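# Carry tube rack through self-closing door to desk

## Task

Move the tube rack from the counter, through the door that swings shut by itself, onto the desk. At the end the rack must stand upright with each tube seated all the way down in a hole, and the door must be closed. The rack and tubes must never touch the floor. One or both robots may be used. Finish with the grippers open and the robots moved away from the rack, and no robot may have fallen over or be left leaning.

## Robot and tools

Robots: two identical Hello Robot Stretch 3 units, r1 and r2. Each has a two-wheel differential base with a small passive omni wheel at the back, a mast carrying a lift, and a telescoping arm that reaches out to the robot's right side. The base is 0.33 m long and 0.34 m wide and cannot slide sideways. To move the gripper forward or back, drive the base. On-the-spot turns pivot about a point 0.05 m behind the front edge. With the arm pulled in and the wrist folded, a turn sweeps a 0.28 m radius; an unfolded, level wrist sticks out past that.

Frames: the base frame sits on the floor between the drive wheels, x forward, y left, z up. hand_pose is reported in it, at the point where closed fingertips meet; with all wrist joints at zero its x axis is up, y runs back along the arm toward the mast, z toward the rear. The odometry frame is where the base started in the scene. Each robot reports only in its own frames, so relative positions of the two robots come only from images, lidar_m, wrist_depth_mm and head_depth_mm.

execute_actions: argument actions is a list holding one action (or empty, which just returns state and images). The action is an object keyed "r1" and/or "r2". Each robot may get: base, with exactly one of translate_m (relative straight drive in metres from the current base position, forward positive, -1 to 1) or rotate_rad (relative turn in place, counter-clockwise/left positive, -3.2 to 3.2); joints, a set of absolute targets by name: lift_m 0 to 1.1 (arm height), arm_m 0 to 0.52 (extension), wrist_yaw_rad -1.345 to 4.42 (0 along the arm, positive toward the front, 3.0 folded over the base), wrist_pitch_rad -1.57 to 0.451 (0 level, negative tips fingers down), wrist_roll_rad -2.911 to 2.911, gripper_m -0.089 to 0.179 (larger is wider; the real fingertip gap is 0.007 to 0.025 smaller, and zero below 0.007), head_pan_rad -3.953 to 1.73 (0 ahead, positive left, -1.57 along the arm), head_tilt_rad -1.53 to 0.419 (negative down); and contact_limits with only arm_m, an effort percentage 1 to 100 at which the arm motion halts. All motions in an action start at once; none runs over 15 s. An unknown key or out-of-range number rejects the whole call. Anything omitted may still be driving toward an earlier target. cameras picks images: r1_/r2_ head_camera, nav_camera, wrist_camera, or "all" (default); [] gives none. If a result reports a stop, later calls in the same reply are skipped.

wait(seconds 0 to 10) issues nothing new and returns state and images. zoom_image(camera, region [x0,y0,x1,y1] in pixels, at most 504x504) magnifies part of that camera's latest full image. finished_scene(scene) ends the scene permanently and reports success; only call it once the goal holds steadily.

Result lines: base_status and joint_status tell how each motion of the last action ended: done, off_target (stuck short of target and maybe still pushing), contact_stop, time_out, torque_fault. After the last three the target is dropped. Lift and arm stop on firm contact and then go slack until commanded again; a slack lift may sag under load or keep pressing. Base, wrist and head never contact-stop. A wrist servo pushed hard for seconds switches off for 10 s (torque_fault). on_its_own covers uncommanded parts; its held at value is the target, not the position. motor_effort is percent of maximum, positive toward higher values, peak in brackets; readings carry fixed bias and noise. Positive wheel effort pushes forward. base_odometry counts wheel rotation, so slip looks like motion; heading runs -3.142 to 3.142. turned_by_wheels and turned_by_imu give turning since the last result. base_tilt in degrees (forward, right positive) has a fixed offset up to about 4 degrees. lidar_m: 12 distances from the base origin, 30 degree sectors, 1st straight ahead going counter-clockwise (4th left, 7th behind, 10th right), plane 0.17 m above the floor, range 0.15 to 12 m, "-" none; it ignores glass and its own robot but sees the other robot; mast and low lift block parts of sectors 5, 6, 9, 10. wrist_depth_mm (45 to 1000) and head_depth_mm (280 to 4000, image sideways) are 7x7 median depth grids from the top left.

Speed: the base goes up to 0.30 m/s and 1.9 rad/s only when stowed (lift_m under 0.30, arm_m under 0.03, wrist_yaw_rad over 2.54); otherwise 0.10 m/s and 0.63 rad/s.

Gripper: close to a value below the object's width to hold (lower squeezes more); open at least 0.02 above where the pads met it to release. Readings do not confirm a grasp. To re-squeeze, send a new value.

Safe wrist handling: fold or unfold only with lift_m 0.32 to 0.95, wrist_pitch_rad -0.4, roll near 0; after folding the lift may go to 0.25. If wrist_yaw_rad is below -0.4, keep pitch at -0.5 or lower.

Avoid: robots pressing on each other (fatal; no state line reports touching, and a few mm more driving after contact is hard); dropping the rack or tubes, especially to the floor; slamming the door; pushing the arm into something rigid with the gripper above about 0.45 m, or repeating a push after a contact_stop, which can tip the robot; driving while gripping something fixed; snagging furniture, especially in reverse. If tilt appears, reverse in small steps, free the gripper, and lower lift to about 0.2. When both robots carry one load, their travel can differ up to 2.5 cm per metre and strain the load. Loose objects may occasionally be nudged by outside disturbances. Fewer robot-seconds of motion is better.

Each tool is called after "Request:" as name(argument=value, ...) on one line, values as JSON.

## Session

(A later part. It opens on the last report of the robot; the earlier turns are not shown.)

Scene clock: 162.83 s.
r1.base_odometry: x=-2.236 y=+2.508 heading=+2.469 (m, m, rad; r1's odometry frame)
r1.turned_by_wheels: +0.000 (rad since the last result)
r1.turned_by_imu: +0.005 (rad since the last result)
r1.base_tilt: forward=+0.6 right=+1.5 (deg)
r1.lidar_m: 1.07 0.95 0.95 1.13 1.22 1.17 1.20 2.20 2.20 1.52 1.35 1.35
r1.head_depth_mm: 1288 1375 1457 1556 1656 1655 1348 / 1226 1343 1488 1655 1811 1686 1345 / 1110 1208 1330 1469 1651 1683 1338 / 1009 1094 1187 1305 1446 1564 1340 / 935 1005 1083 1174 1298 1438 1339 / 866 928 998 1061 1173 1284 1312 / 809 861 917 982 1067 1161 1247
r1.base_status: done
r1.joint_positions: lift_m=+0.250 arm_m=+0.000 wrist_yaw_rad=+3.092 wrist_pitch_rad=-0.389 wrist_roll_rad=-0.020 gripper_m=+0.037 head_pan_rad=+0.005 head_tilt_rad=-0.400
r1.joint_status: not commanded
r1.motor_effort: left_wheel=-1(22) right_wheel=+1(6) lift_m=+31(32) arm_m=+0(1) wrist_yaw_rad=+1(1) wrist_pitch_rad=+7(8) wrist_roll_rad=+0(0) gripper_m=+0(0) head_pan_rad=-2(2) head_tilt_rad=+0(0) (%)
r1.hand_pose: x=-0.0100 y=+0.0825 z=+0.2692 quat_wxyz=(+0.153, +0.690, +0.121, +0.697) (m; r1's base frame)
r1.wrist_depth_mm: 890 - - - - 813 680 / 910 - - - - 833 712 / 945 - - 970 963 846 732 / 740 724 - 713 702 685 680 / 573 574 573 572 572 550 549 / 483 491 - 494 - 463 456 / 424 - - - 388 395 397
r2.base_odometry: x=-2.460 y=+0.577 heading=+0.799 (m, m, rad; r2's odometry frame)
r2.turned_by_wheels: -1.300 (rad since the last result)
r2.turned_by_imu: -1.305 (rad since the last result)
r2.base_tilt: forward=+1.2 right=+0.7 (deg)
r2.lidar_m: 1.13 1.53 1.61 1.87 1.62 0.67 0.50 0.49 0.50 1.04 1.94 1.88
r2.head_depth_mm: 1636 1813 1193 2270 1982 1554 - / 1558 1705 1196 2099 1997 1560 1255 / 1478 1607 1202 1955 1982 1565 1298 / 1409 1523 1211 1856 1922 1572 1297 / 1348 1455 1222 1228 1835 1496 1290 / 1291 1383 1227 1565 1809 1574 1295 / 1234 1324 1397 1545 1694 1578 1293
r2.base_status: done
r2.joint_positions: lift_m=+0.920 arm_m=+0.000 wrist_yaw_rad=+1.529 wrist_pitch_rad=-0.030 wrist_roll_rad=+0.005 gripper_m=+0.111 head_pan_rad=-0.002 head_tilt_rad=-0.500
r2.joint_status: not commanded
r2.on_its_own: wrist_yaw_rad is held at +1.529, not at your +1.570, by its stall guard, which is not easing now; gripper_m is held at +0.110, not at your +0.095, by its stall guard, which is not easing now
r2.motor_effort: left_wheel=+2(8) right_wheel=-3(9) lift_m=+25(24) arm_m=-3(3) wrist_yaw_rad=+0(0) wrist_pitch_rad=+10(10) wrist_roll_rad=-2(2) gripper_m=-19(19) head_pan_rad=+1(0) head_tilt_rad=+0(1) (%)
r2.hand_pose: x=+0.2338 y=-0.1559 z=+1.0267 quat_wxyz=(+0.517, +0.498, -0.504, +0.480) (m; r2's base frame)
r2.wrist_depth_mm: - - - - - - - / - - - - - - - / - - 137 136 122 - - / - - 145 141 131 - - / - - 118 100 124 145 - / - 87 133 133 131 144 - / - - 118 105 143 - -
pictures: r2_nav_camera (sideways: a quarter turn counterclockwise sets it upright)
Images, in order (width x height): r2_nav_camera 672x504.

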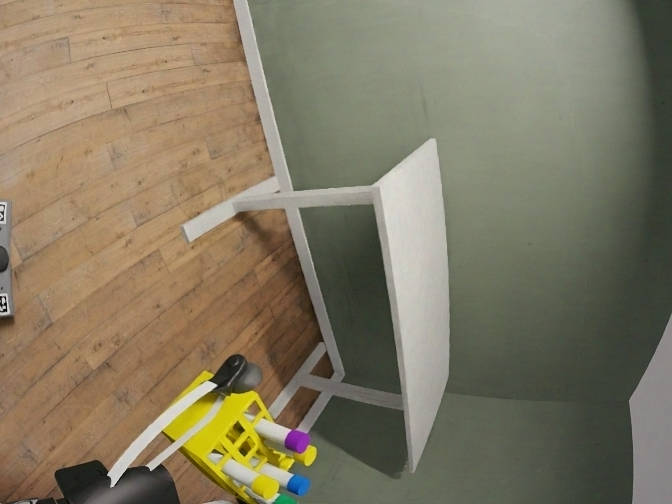

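Request:
execute_actions(actions=[{"r2":{"base":{"translate_m":0.7},"joints":{"head_tilt_rad":-0.9}}}], cameras=["r2_nav_camera"])

Scene clock: 176.53 s.
r1.base_odometry: x=-2.236 y=+2.508 heading=+2.469 (m, m, rad; r1's odometry frame)
r1.turned_by_wheels: +0.000 (rad since the last result)
r1.turned_by_imu: +0.001 (rad since the last result)
r1.base_tilt: forward=+0.6 right=+1.5 (deg)
r1.lidar_m: 1.08 0.95 0.95 1.13 1.28 1.29 1.51 2.19 2.20 1.53 1.35 1.35
r1.head_depth_mm: 1287 1382 1461 1544 1646 1652 1346 / 1225 1342 1481 1658 1826 1676 1347 / 1107 1214 1326 1472 1647 1688 1343 / 1009 1090 1189 1309 1460 1575 1342 / 934 1004 1082 1168 1302 1433 1344 / 865 927 998 1064 1175 1290 1311 / 808 861 918 982 1067 1166 1247
r1.base_status: not commanded
r1.joint_positions: lift_m=+0.250 arm_m=+0.000 wrist_yaw_rad=+3.092 wrist_pitch_rad=-0.389 wrist_roll_rad=-0.020 gripper_m=+0.037 head_pan_rad=+0.005 head_tilt_rad=-0.400
r1.joint_status: not commanded
r1.motor_effort: left_wheel=-1(1) right_wheel=+1(1) lift_m=+32(31) arm_m=-1(0) wrist_yaw_rad=+0(1) wrist_pitch_rad=+8(7) wrist_roll_rad=+0(0) gripper_m=+1(1) head_pan_rad=-2(2) head_tilt_rad=+0(0) (%)
r1.hand_pose: x=-0.0100 y=+0.0825 z=+0.2692 quat_wxyz=(+0.153, +0.690, +0.121, +0.697) (m; r1's base frame)
r1.wrist_depth_mm: 884 - - - - 842 695 / 909 - - - - 864 736 / 945 - - 930 915 858 758 / 738 737 - 714 682 692 708 / 594 579 566 573 573 554 552 / 484 495 - 500 - 462 458 / 426 - - - 384 396 394
r2.base_odometry: x=-1.972 y=+1.079 heading=+0.799 (m, m, rad; r2's odometry frame)
r2.turned_by_wheels: +0.000 (rad since the last result)
r2.turned_by_imu: -0.006 (rad since the last result)
r2.base_tilt: forward=+1.3 right=+0.7 (deg)
r2.lidar_m: 0.93 0.47 0.95 1.35 2.17 1.51 1.15 1.11 1.26 1.65 1.61 1.23
r2.head_depth_mm: 857 645 515 431 302 1214 1101 / 859 648 518 441 361 1195 1102 / 863 649 518 432 370 342 1101 / 830 653 521 432 371 329 1102 / 798 656 522 434 371 325 1077 / 776 658 524 435 372 326 1058 / 754 661 525 437 373 326 299
r2.base_status: done
r2.joint_positions: lift_m=+0.920 arm_m=+0.000 wrist_yaw_rad=+1.529 wrist_pitch_rad=-0.030 wrist_roll_rad=+0.005 gripper_m=+0.111 head_pan_rad=-0.002 head_tilt_rad=-0.889
r2.joint_status: all done
r2.on_its_own: wrist_yaw_rad is held at +1.529, not at your +1.570, by its stall guard, which is not easing now; gripper_m is held at +0.110, not at your +0.095, by its stall guard, which is not easing now
r2.motor_effort: left_wheel=+2(9) right_wheel=-4(5) lift_m=+25(25) arm_m=-3(3) wrist_yaw_rad=+0(0) wrist_pitch_rad=+10(10) wrist_roll_rad=-1(2) gripper_m=-19(19) head_pan_rad=+1(1) head_tilt_rad=-5(25) (%)
r2.hand_pose: x=+0.2338 y=-0.1559 z=+1.0267 quat_wxyz=(+0.517, +0.498, -0.504, +0.480) (m; r2's base frame)
r2.wrist_depth_mm: 659 728 826 981 - - - / 673 747 870 - - - - / 675 754 137 136 122 - - / 690 767 145 142 131 692 640 / 476 464 118 99 124 145 400 / 328 87 133 134 130 144 - / 227 213 118 105 143 - -
pictures: r2_nav_camera (sideways: a quarter turn counterclockwise sets it upright)
Images, in order (width x height): r2_nav_camera 672x504.

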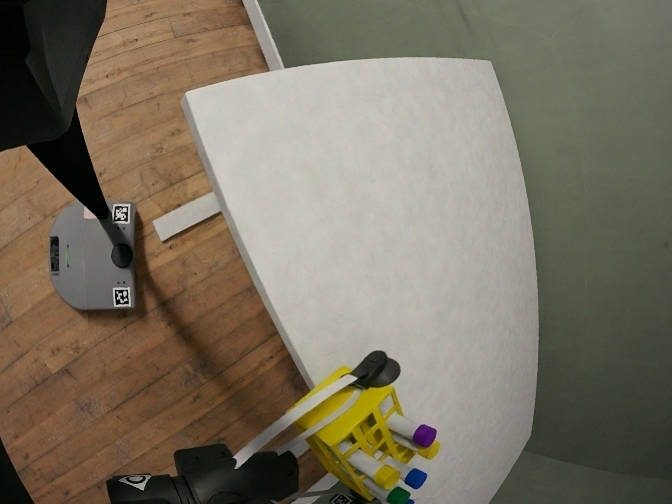

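Request:
execute_actions(actions=[{"r2":{"base":{"translate_m":0.15},"joints":{"lift_m":0.95}}}], cameras=[])

Request:
execute_actions(actions=[{"r2":{"joints":{"lift_m":0.86}}}], cameras=["r2_nav_camera","r2_wrist_camera"])

Scene clock: 183.07 s.
r1.base_odometry: x=-2.236 y=+2.508 heading=+2.469 (m, m, rad; r1's odometry frame)
r1.turned_by_wheels: +0.000 (rad since the last result)
r1.turned_by_imu: +0.001 (rad since the last result)
r1.base_tilt: forward=+0.6 right=+1.5 (deg)
r1.lidar_m: 1.08 0.95 0.96 1.13 1.28 1.28 1.51 2.19 2.20 1.52 1.35 1.35
r1.head_depth_mm: 1291 1380 1459 1548 1656 1660 1348 / 1222 1344 1491 1655 1823 1682 1347 / 1109 1215 1322 1469 1649 1669 1342 / 1010 1091 1187 1302 1453 1561 1344 / 933 1005 1086 1168 1294 1437 1339 / 866 926 994 1061 1170 1287 1314 / 806 859 919 978 1068 1164 1238
r1.base_status: not commanded
r1.joint_positions: lift_m=+0.250 arm_m=+0.000 wrist_yaw_rad=+3.092 wrist_pitch_rad=-0.389 wrist_roll_rad=-0.020 gripper_m=+0.037 head_pan_rad=+0.005 head_tilt_rad=-0.400
r1.joint_status: not commanded
r1.motor_effort: left_wheel=+0(0) right_wheel=+1(1) lift_m=+31(31) arm_m=-2(1) wrist_yaw_rad=+0(1) wrist_pitch_rad=+8(7) wrist_roll_rad=+0(0) gripper_m=+1(1) head_pan_rad=-2(2) head_tilt_rad=+1(1) (%)
r1.hand_pose: x=-0.0100 y=+0.0825 z=+0.2692 quat_wxyz=(+0.153, +0.690, +0.121, +0.697) (m; r1's base frame)
r1.wrist_depth_mm: 909 - - - - 836 690 / 930 - - - - 861 701 / 962 - - 931 931 871 743 / 748 727 - 696 702 674 696 / 580 580 569 558 576 554 544 / 483 503 - 503 - 462 455 / 429 - - - 386 400 399
r2.base_odometry: x=-1.867 y=+1.186 heading=+0.800 (m, m, rad; r2's odometry frame)
r2.turned_by_wheels: +0.001 (rad since the last result)
r2.turned_by_imu: +0.291 (rad since the last result)
r2.base_tilt: forward=+1.2 right=+0.8 (deg)
r2.lidar_m: 0.38 0.38 0.99 1.89 2.15 1.34 1.21 1.29 1.47 1.57 1.22 0.90
r2.head_depth_mm: 744 641 513 450 346 322 291 / 728 643 515 441 368 322 291 / 714 647 517 431 369 323 292 / 702 648 519 432 370 324 292 / 690 651 521 433 370 325 293 / 678 655 522 434 371 324 292 / 666 656 523 436 373 326 292
r2.base_status: translate_m off_target (by the wheels' count: +0.1498 of +0.1500)
r2.joint_positions: lift_m=+0.949 arm_m=+0.000 wrist_yaw_rad=+1.529 wrist_pitch_rad=-0.031 wrist_roll_rad=+0.005 gripper_m=+0.111 head_pan_rad=-0.002 head_tilt_rad=-0.892
r2.joint_status: all done
r2.on_its_own: wrist_yaw_rad is held at +1.529, not at your +1.570, by its stall guard, which is not easing now; gripper_m is held at +0.110, not at your +0.095, by its stall guard, which is not easing now; left_wheel is at rest, and its effort (+66) is outside its rest range (-18 to +18)
r2.motor_effort: left_wheel=+66(100) right_wheel=+18(32) lift_m=+29(30) arm_m=-3(3) wrist_yaw_rad=+1(4) wrist_pitch_rad=+11(10) wrist_roll_rad=-1(2) gripper_m=-20(19) head_pan_rad=+0(0) head_tilt_rad=-4(5) (%)
r2.hand_pose: x=+0.2338 y=-0.1560 z=+1.0562 quat_wxyz=(+0.517, +0.498, -0.504, +0.480) (m; r2's base frame)
r2.wrist_depth_mm: 616 643 681 726 782 846 921 / 625 664 699 749 812 869 940 / 633 678 138 137 119 895 - / 644 684 144 143 130 828 776 / 649 559 118 100 125 145 444 / 371 87 133 134 130 144 320 / 273 256 118 105 144 234 242
pictures: none
No camera images: the call's "cameras" was empty. Leave "cameras" out to get every camera's image.

Scene clock: 184.87 s.
r1.base_odometry: x=-2.236 y=+2.508 heading=+2.469 (m, m, rad; r1's odometry frame)
r1.turned_by_wheels: +0.000 (rad since the last result)
r1.turned_by_imu: +0.000 (rad since the last result)
r1.base_tilt: forward=+0.5 right=+1.5 (deg)
r1.lidar_m: 1.08 0.95 0.95 1.13 1.28 1.29 1.50 2.19 2.20 1.53 1.35 1.35
r1.head_depth_mm: 1294 1375 1464 1547 1657 1656 1344 / 1224 1346 1488 1659 1809 1679 1339 / 1105 1210 1328 1467 1643 1680 1347 / 1013 1093 1190 1302 1454 1562 1343 / 935 1002 1088 1171 1302 1443 1341 / 867 928 994 1062 1175 1283 1314 / 808 859 921 978 1067 1157 1242
r1.base_status: not commanded
r1.joint_positions: lift_m=+0.250 arm_m=+0.000 wrist_yaw_rad=+3.092 wrist_pitch_rad=-0.389 wrist_roll_rad=-0.020 gripper_m=+0.037 head_pan_rad=+0.005 head_tilt_rad=-0.400
r1.joint_status: not commanded
r1.motor_effort: left_wheel=+0(0) right_wheel=+1(1) lift_m=+32(31) arm_m=-1(1) wrist_yaw_rad=+0(0) wrist_pitch_rad=+8(7) wrist_roll_rad=+0(0) gripper_m=+1(0) head_pan_rad=-2(2) head_tilt_rad=+0(0) (%)
r1.hand_pose: x=-0.0100 y=+0.0825 z=+0.2692 quat_wxyz=(+0.153, +0.690, +0.121, +0.697) (m; r1's base frame)
r1.wrist_depth_mm: 896 - - - - 805 703 / 923 - - - - 847 723 / 891 - - 936 961 856 748 / 749 725 - 708 693 673 687 / 583 573 569 575 572 549 547 / 488 498 - 506 - 462 452 / 422 - - - 385 395 394
r2.base_odometry: x=-1.867 y=+1.186 heading=+0.799 (m, m, rad; r2's odometry frame)
r2.turned_by_wheels: -0.001 (rad since the last result)
r2.turned_by_imu: -0.008 (rad since the last result)
r2.base_tilt: forward=+1.2 right=+0.8 (deg)
r2.lidar_m: 0.38 0.38 0.98 1.86 2.17 1.35 1.21 1.29 1.44 1.57 1.23 0.91
r2.head_depth_mm: 743 641 513 428 305 317 291 / 733 642 515 430 362 323 291 / 718 645 517 430 369 323 292 / 704 648 519 431 369 324 293 / 692 651 518 432 371 324 292 / 678 653 523 435 371 325 291 / 667 654 524 434 372 325 292
r2.base_status: not commanded
r2.joint_positions: lift_m=+0.875 arm_m=+0.000 wrist_yaw_rad=+1.529 wrist_pitch_rad=+0.047 wrist_roll_rad=+0.015 gripper_m=+0.111 head_pan_rad=-0.002 head_tilt_rad=-0.892
r2.joint_status: lift_m contact_stop (moved -0.074 of -0.089)
r2.on_its_own: wrist_yaw_rad is held at +1.529, not at your +1.570, by its stall guard, which is not easing now; gripper_m is held at +0.110, not at your +0.095, by its stall guard, which is not easing now; lift_m is slack since a contact_stop, until your next command for it (your +0.860 is given up)
r2.motor_effort: left_wheel=+11(66) right_wheel=-3(22) lift_m=+21(29) arm_m=-3(3) wrist_yaw_rad=+1(3) wrist_pitch_rad=-16(31) wrist_roll_rad=-5(6) gripper_m=-19(18) head_pan_rad=+1(0) head_tilt_rad=-3(3) (%)
r2.hand_pose: x=+0.2355 y=-0.1560 z=+1.0017 quat_wxyz=(+0.495, +0.481, -0.525, +0.497) (m; r2's base frame)
r2.wrist_depth_mm: 622 670 709 762 823 887 967 / 627 675 711 765 821 910 - / 645 676 135 135 117 912 - / 649 686 145 140 129 805 712 / 507 481 117 101 123 145 337 / 305 91 134 133 129 144 229 / 196 179 125 104 145 160 166
pictures: r2_nav_camera (sideways: a quarter turn counterclockwise sets it upright), r2_wrist_camera
Images, in order (width x height): r2_nav_camera 672x504, r2_wrist_camera 644x364.

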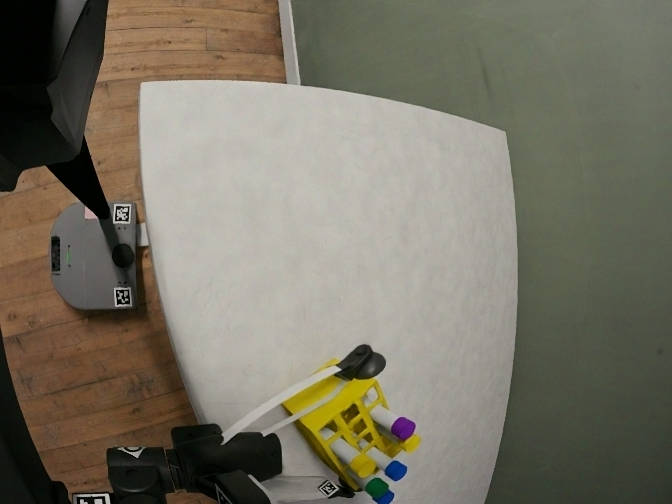

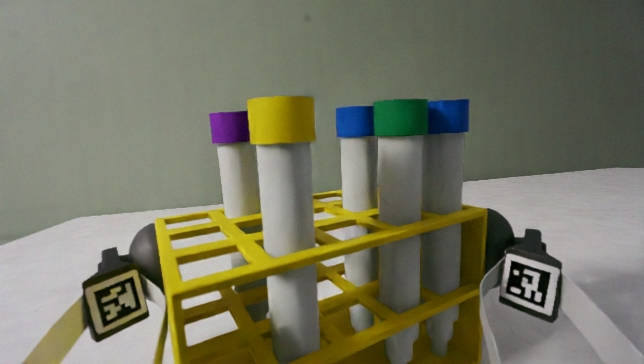

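Request:
execute_actions(actions=[{"r2":{"joints":{"gripper_m":0.17,"lift_m":0.89}}}], cameras=[])

Request:
execute_actions(actions=[{"r2":{"base":{"translate_m":-0.3}}}], cameras=["r2_wrist_camera"])

Scene clock: 188.97 s.
r1.base_odometry: x=-2.236 y=+2.508 heading=+2.469 (m, m, rad; r1's odometry frame)
r1.turned_by_wheels: +0.000 (rad since the last result)
r1.turned_by_imu: +0.000 (rad since the last result)
r1.base_tilt: forward=+0.6 right=+1.6 (deg)
r1.lidar_m: 1.07 0.95 0.96 1.13 1.28 1.29 1.51 2.20 2.19 1.53 1.35 1.35
r1.head_depth_mm: 1291 1382 1460 1550 1652 1661 1345 / 1220 1346 1489 1651 1814 1679 1349 / 1111 1217 1328 1472 1652 1681 1345 / 1013 1095 1191 1308 1444 1560 1350 / 933 1006 1083 1167 1297 1436 1343 / 865 926 997 1057 1173 1284 1317 / 807 860 919 980 1071 1158 1248
r1.base_status: not commanded
r1.joint_positions: lift_m=+0.250 arm_m=+0.000 wrist_yaw_rad=+3.092 wrist_pitch_rad=-0.389 wrist_roll_rad=-0.020 gripper_m=+0.037 head_pan_rad=+0.005 head_tilt_rad=-0.400
r1.joint_status: not commanded
r1.motor_effort: left_wheel=-1(1) right_wheel=+1(1) lift_m=+32(31) arm_m=-2(1) wrist_yaw_rad=+1(0) wrist_pitch_rad=+7(7) wrist_roll_rad=+0(0) gripper_m=+1(1) head_pan_rad=-2(2) head_tilt_rad=+0(0) (%)
r1.hand_pose: x=-0.0100 y=+0.0825 z=+0.2692 quat_wxyz=(+0.153, +0.690, +0.121, +0.697) (m; r1's base frame)
r1.wrist_depth_mm: 916 - - - - 822 681 / 930 - - - - 864 727 / 954 - - 964 919 880 756 / 734 720 - 703 694 684 667 / 582 582 575 567 563 554 555 / 483 501 - 498 - 466 463 / 425 - - - 385 394 392
r2.base_odometry: x=-1.867 y=+1.186 heading=+0.799 (m, m, rad; r2's odometry frame)
r2.turned_by_wheels: +0.000 (rad since the last result)
r2.turned_by_imu: -0.001 (rad since the last result)
r2.base_tilt: forward=+1.3 right=+0.6 (deg)
r2.lidar_m: 0.38 0.38 0.98 1.85 2.17 1.35 1.21 1.29 1.44 1.57 1.22 0.91
r2.head_depth_mm: 742 641 513 428 305 317 291 / 732 642 515 430 358 322 291 / 717 646 517 430 369 323 292 / 705 648 517 432 369 324 292 / 690 652 520 433 370 324 292 / 676 656 521 434 371 325 291 / 667 655 523 436 372 325 292
r2.base_status: not commanded
r2.joint_positions: lift_m=+0.889 arm_m=+0.000 wrist_yaw_rad=+1.529 wrist_pitch_rad=-0.023 wrist_roll_rad=+0.004 gripper_m=+0.170 head_pan_rad=-0.002 head_tilt_rad=-0.892
r2.joint_status: all done
r2.on_its_own: wrist_yaw_rad is held at +1.529, not at your +1.570, by its stall guard, which is not easing now
r2.motor_effort: left_wheel=+11(12) right_wheel=-1(3) lift_m=+31(33) arm_m=-3(3) wrist_yaw_rad=+1(1) wrist_pitch_rad=+8(14) wrist_roll_rad=-1(5) gripper_m=+1(78) head_pan_rad=+1(0) head_tilt_rad=-4(3) (%)
r2.hand_pose: x=+0.2340 y=-0.1559 z=+0.9982 quat_wxyz=(+0.515, +0.496, -0.505, +0.483) (m; r2's base frame)
r2.wrist_depth_mm: 611 639 689 737 791 856 946 / 622 657 708 755 821 895 955 / 638 667 142 139 123 888 - / 647 670 148 145 129 577 532 / 387 406 125 103 129 145 301 / 249 114 136 138 133 149 211 / - 171 126 107 149 158 162
pictures: none
No camera images: the call's "cameras" was empty. Leave "cameras" out to get every camera's image.

Scene clock: 193.43 s.
r1.base_odometry: x=-2.236 y=+2.508 heading=+2.469 (m, m, rad; r1's odometry frame)
r1.turned_by_wheels: +0.000 (rad since the last result)
r1.turned_by_imu: +0.000 (rad since the last result)
r1.base_tilt: forward=+0.6 right=+1.5 (deg)
r1.lidar_m: 1.08 0.95 0.96 1.13 1.28 1.28 1.51 2.19 2.21 1.53 1.35 1.35
r1.head_depth_mm: 1289 1372 1458 1554 1643 1661 1347 / 1219 1340 1497 1650 1815 1671 1343 / 1113 1212 1331 1469 1644 1671 1342 / 1009 1091 1190 1303 1461 1565 1339 / 933 1007 1086 1166 1295 1441 1341 / 866 925 997 1060 1175 1279 1319 / 807 862 922 983 1066 1157 1238
r1.base_status: not commanded
r1.joint_positions: lift_m=+0.250 arm_m=+0.000 wrist_yaw_rad=+3.092 wrist_pitch_rad=-0.389 wrist_roll_rad=-0.020 gripper_m=+0.037 head_pan_rad=+0.005 head_tilt_rad=-0.400
r1.joint_status: not commanded
r1.motor_effort: left_wheel=-1(0) right_wheel=+1(1) lift_m=+32(31) arm_m=-2(1) wrist_yaw_rad=+1(1) wrist_pitch_rad=+7(8) wrist_roll_rad=+0(0) gripper_m=+0(1) head_pan_rad=-2(2) head_tilt_rad=+0(1) (%)
r1.hand_pose: x=-0.0100 y=+0.0825 z=+0.2692 quat_wxyz=(+0.153, +0.690, +0.121, +0.697) (m; r1's base frame)
r1.wrist_depth_mm: 895 - - - - 829 680 / 965 - - - - 859 717 / 940 - - 917 953 872 756 / 741 739 - 713 700 696 683 / 577 573 578 560 583 547 542 / 481 494 - 505 - 459 457 / 419 - - - 385 394 394
r2.base_odometry: x=-2.076 y=+0.971 heading=+0.799 (m, m, rad; r2's odometry frame)
r2.turned_by_wheels: +0.000 (rad since the last result)
r2.turned_by_imu: +0.001 (rad since the last result)
r2.base_tilt: forward=+1.2 right=+0.7 (deg)
r2.lidar_m: 0.67 1.11 1.34 2.13 1.64 1.02 0.91 1.00 1.20 1.62 1.39 1.23
r2.head_depth_mm: 846 477 498 1559 1407 1238 1103 / 851 517 500 1523 1372 1243 1097 / 858 645 517 1538 1413 1240 1104 / 863 649 518 465 1413 1232 1100 / 868 650 520 455 1366 1244 1102 / 873 652 522 456 1424 1247 1110 / 879 655 522 446 1430 1244 1108
r2.base_status: done
r2.joint_positions: lift_m=+0.889 arm_m=+0.000 wrist_yaw_rad=+1.529 wrist_pitch_rad=-0.023 wrist_roll_rad=+0.004 gripper_m=+0.170 head_pan_rad=-0.002 head_tilt_rad=-0.892
r2.joint_status: not commanded
r2.on_its_own: wrist_yaw_rad is held at +1.529, not at your +1.570, by its stall guard, which is not easing now
r2.motor_effort: left_wheel=+0(7) right_wheel=-1(6) lift_m=+31(30) arm_m=-3(3) wrist_yaw_rad=+0(1) wrist_pitch_rad=+8(8) wrist_roll_rad=-1(1) gripper_m=+1(1) head_pan_rad=+0(1) head_tilt_rad=-3(3) (%)
r2.hand_pose: x=+0.2340 y=-0.1559 z=+0.9982 quat_wxyz=(+0.515, +0.496, -0.505, +0.483) (m; r2's base frame)
r2.wrist_depth_mm: 826 868 941 - - - - / 858 897 974 - - - - / 880 942 - - - - - / 894 928 613 442 621 572 537 / 386 410 355 339 354 371 893 / 261 280 632 - - - 961 / 938 - - - - - -
pictures: r2_wrist_camera
Images, in order (width x height): r2_wrist_camera 644x364.

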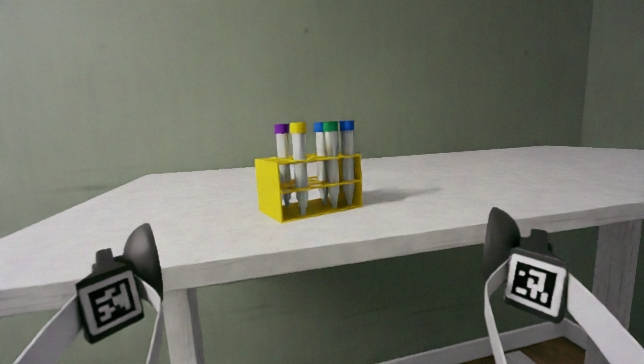

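Request:
finished_scene(scene=1)

The scene is finished: the task was done.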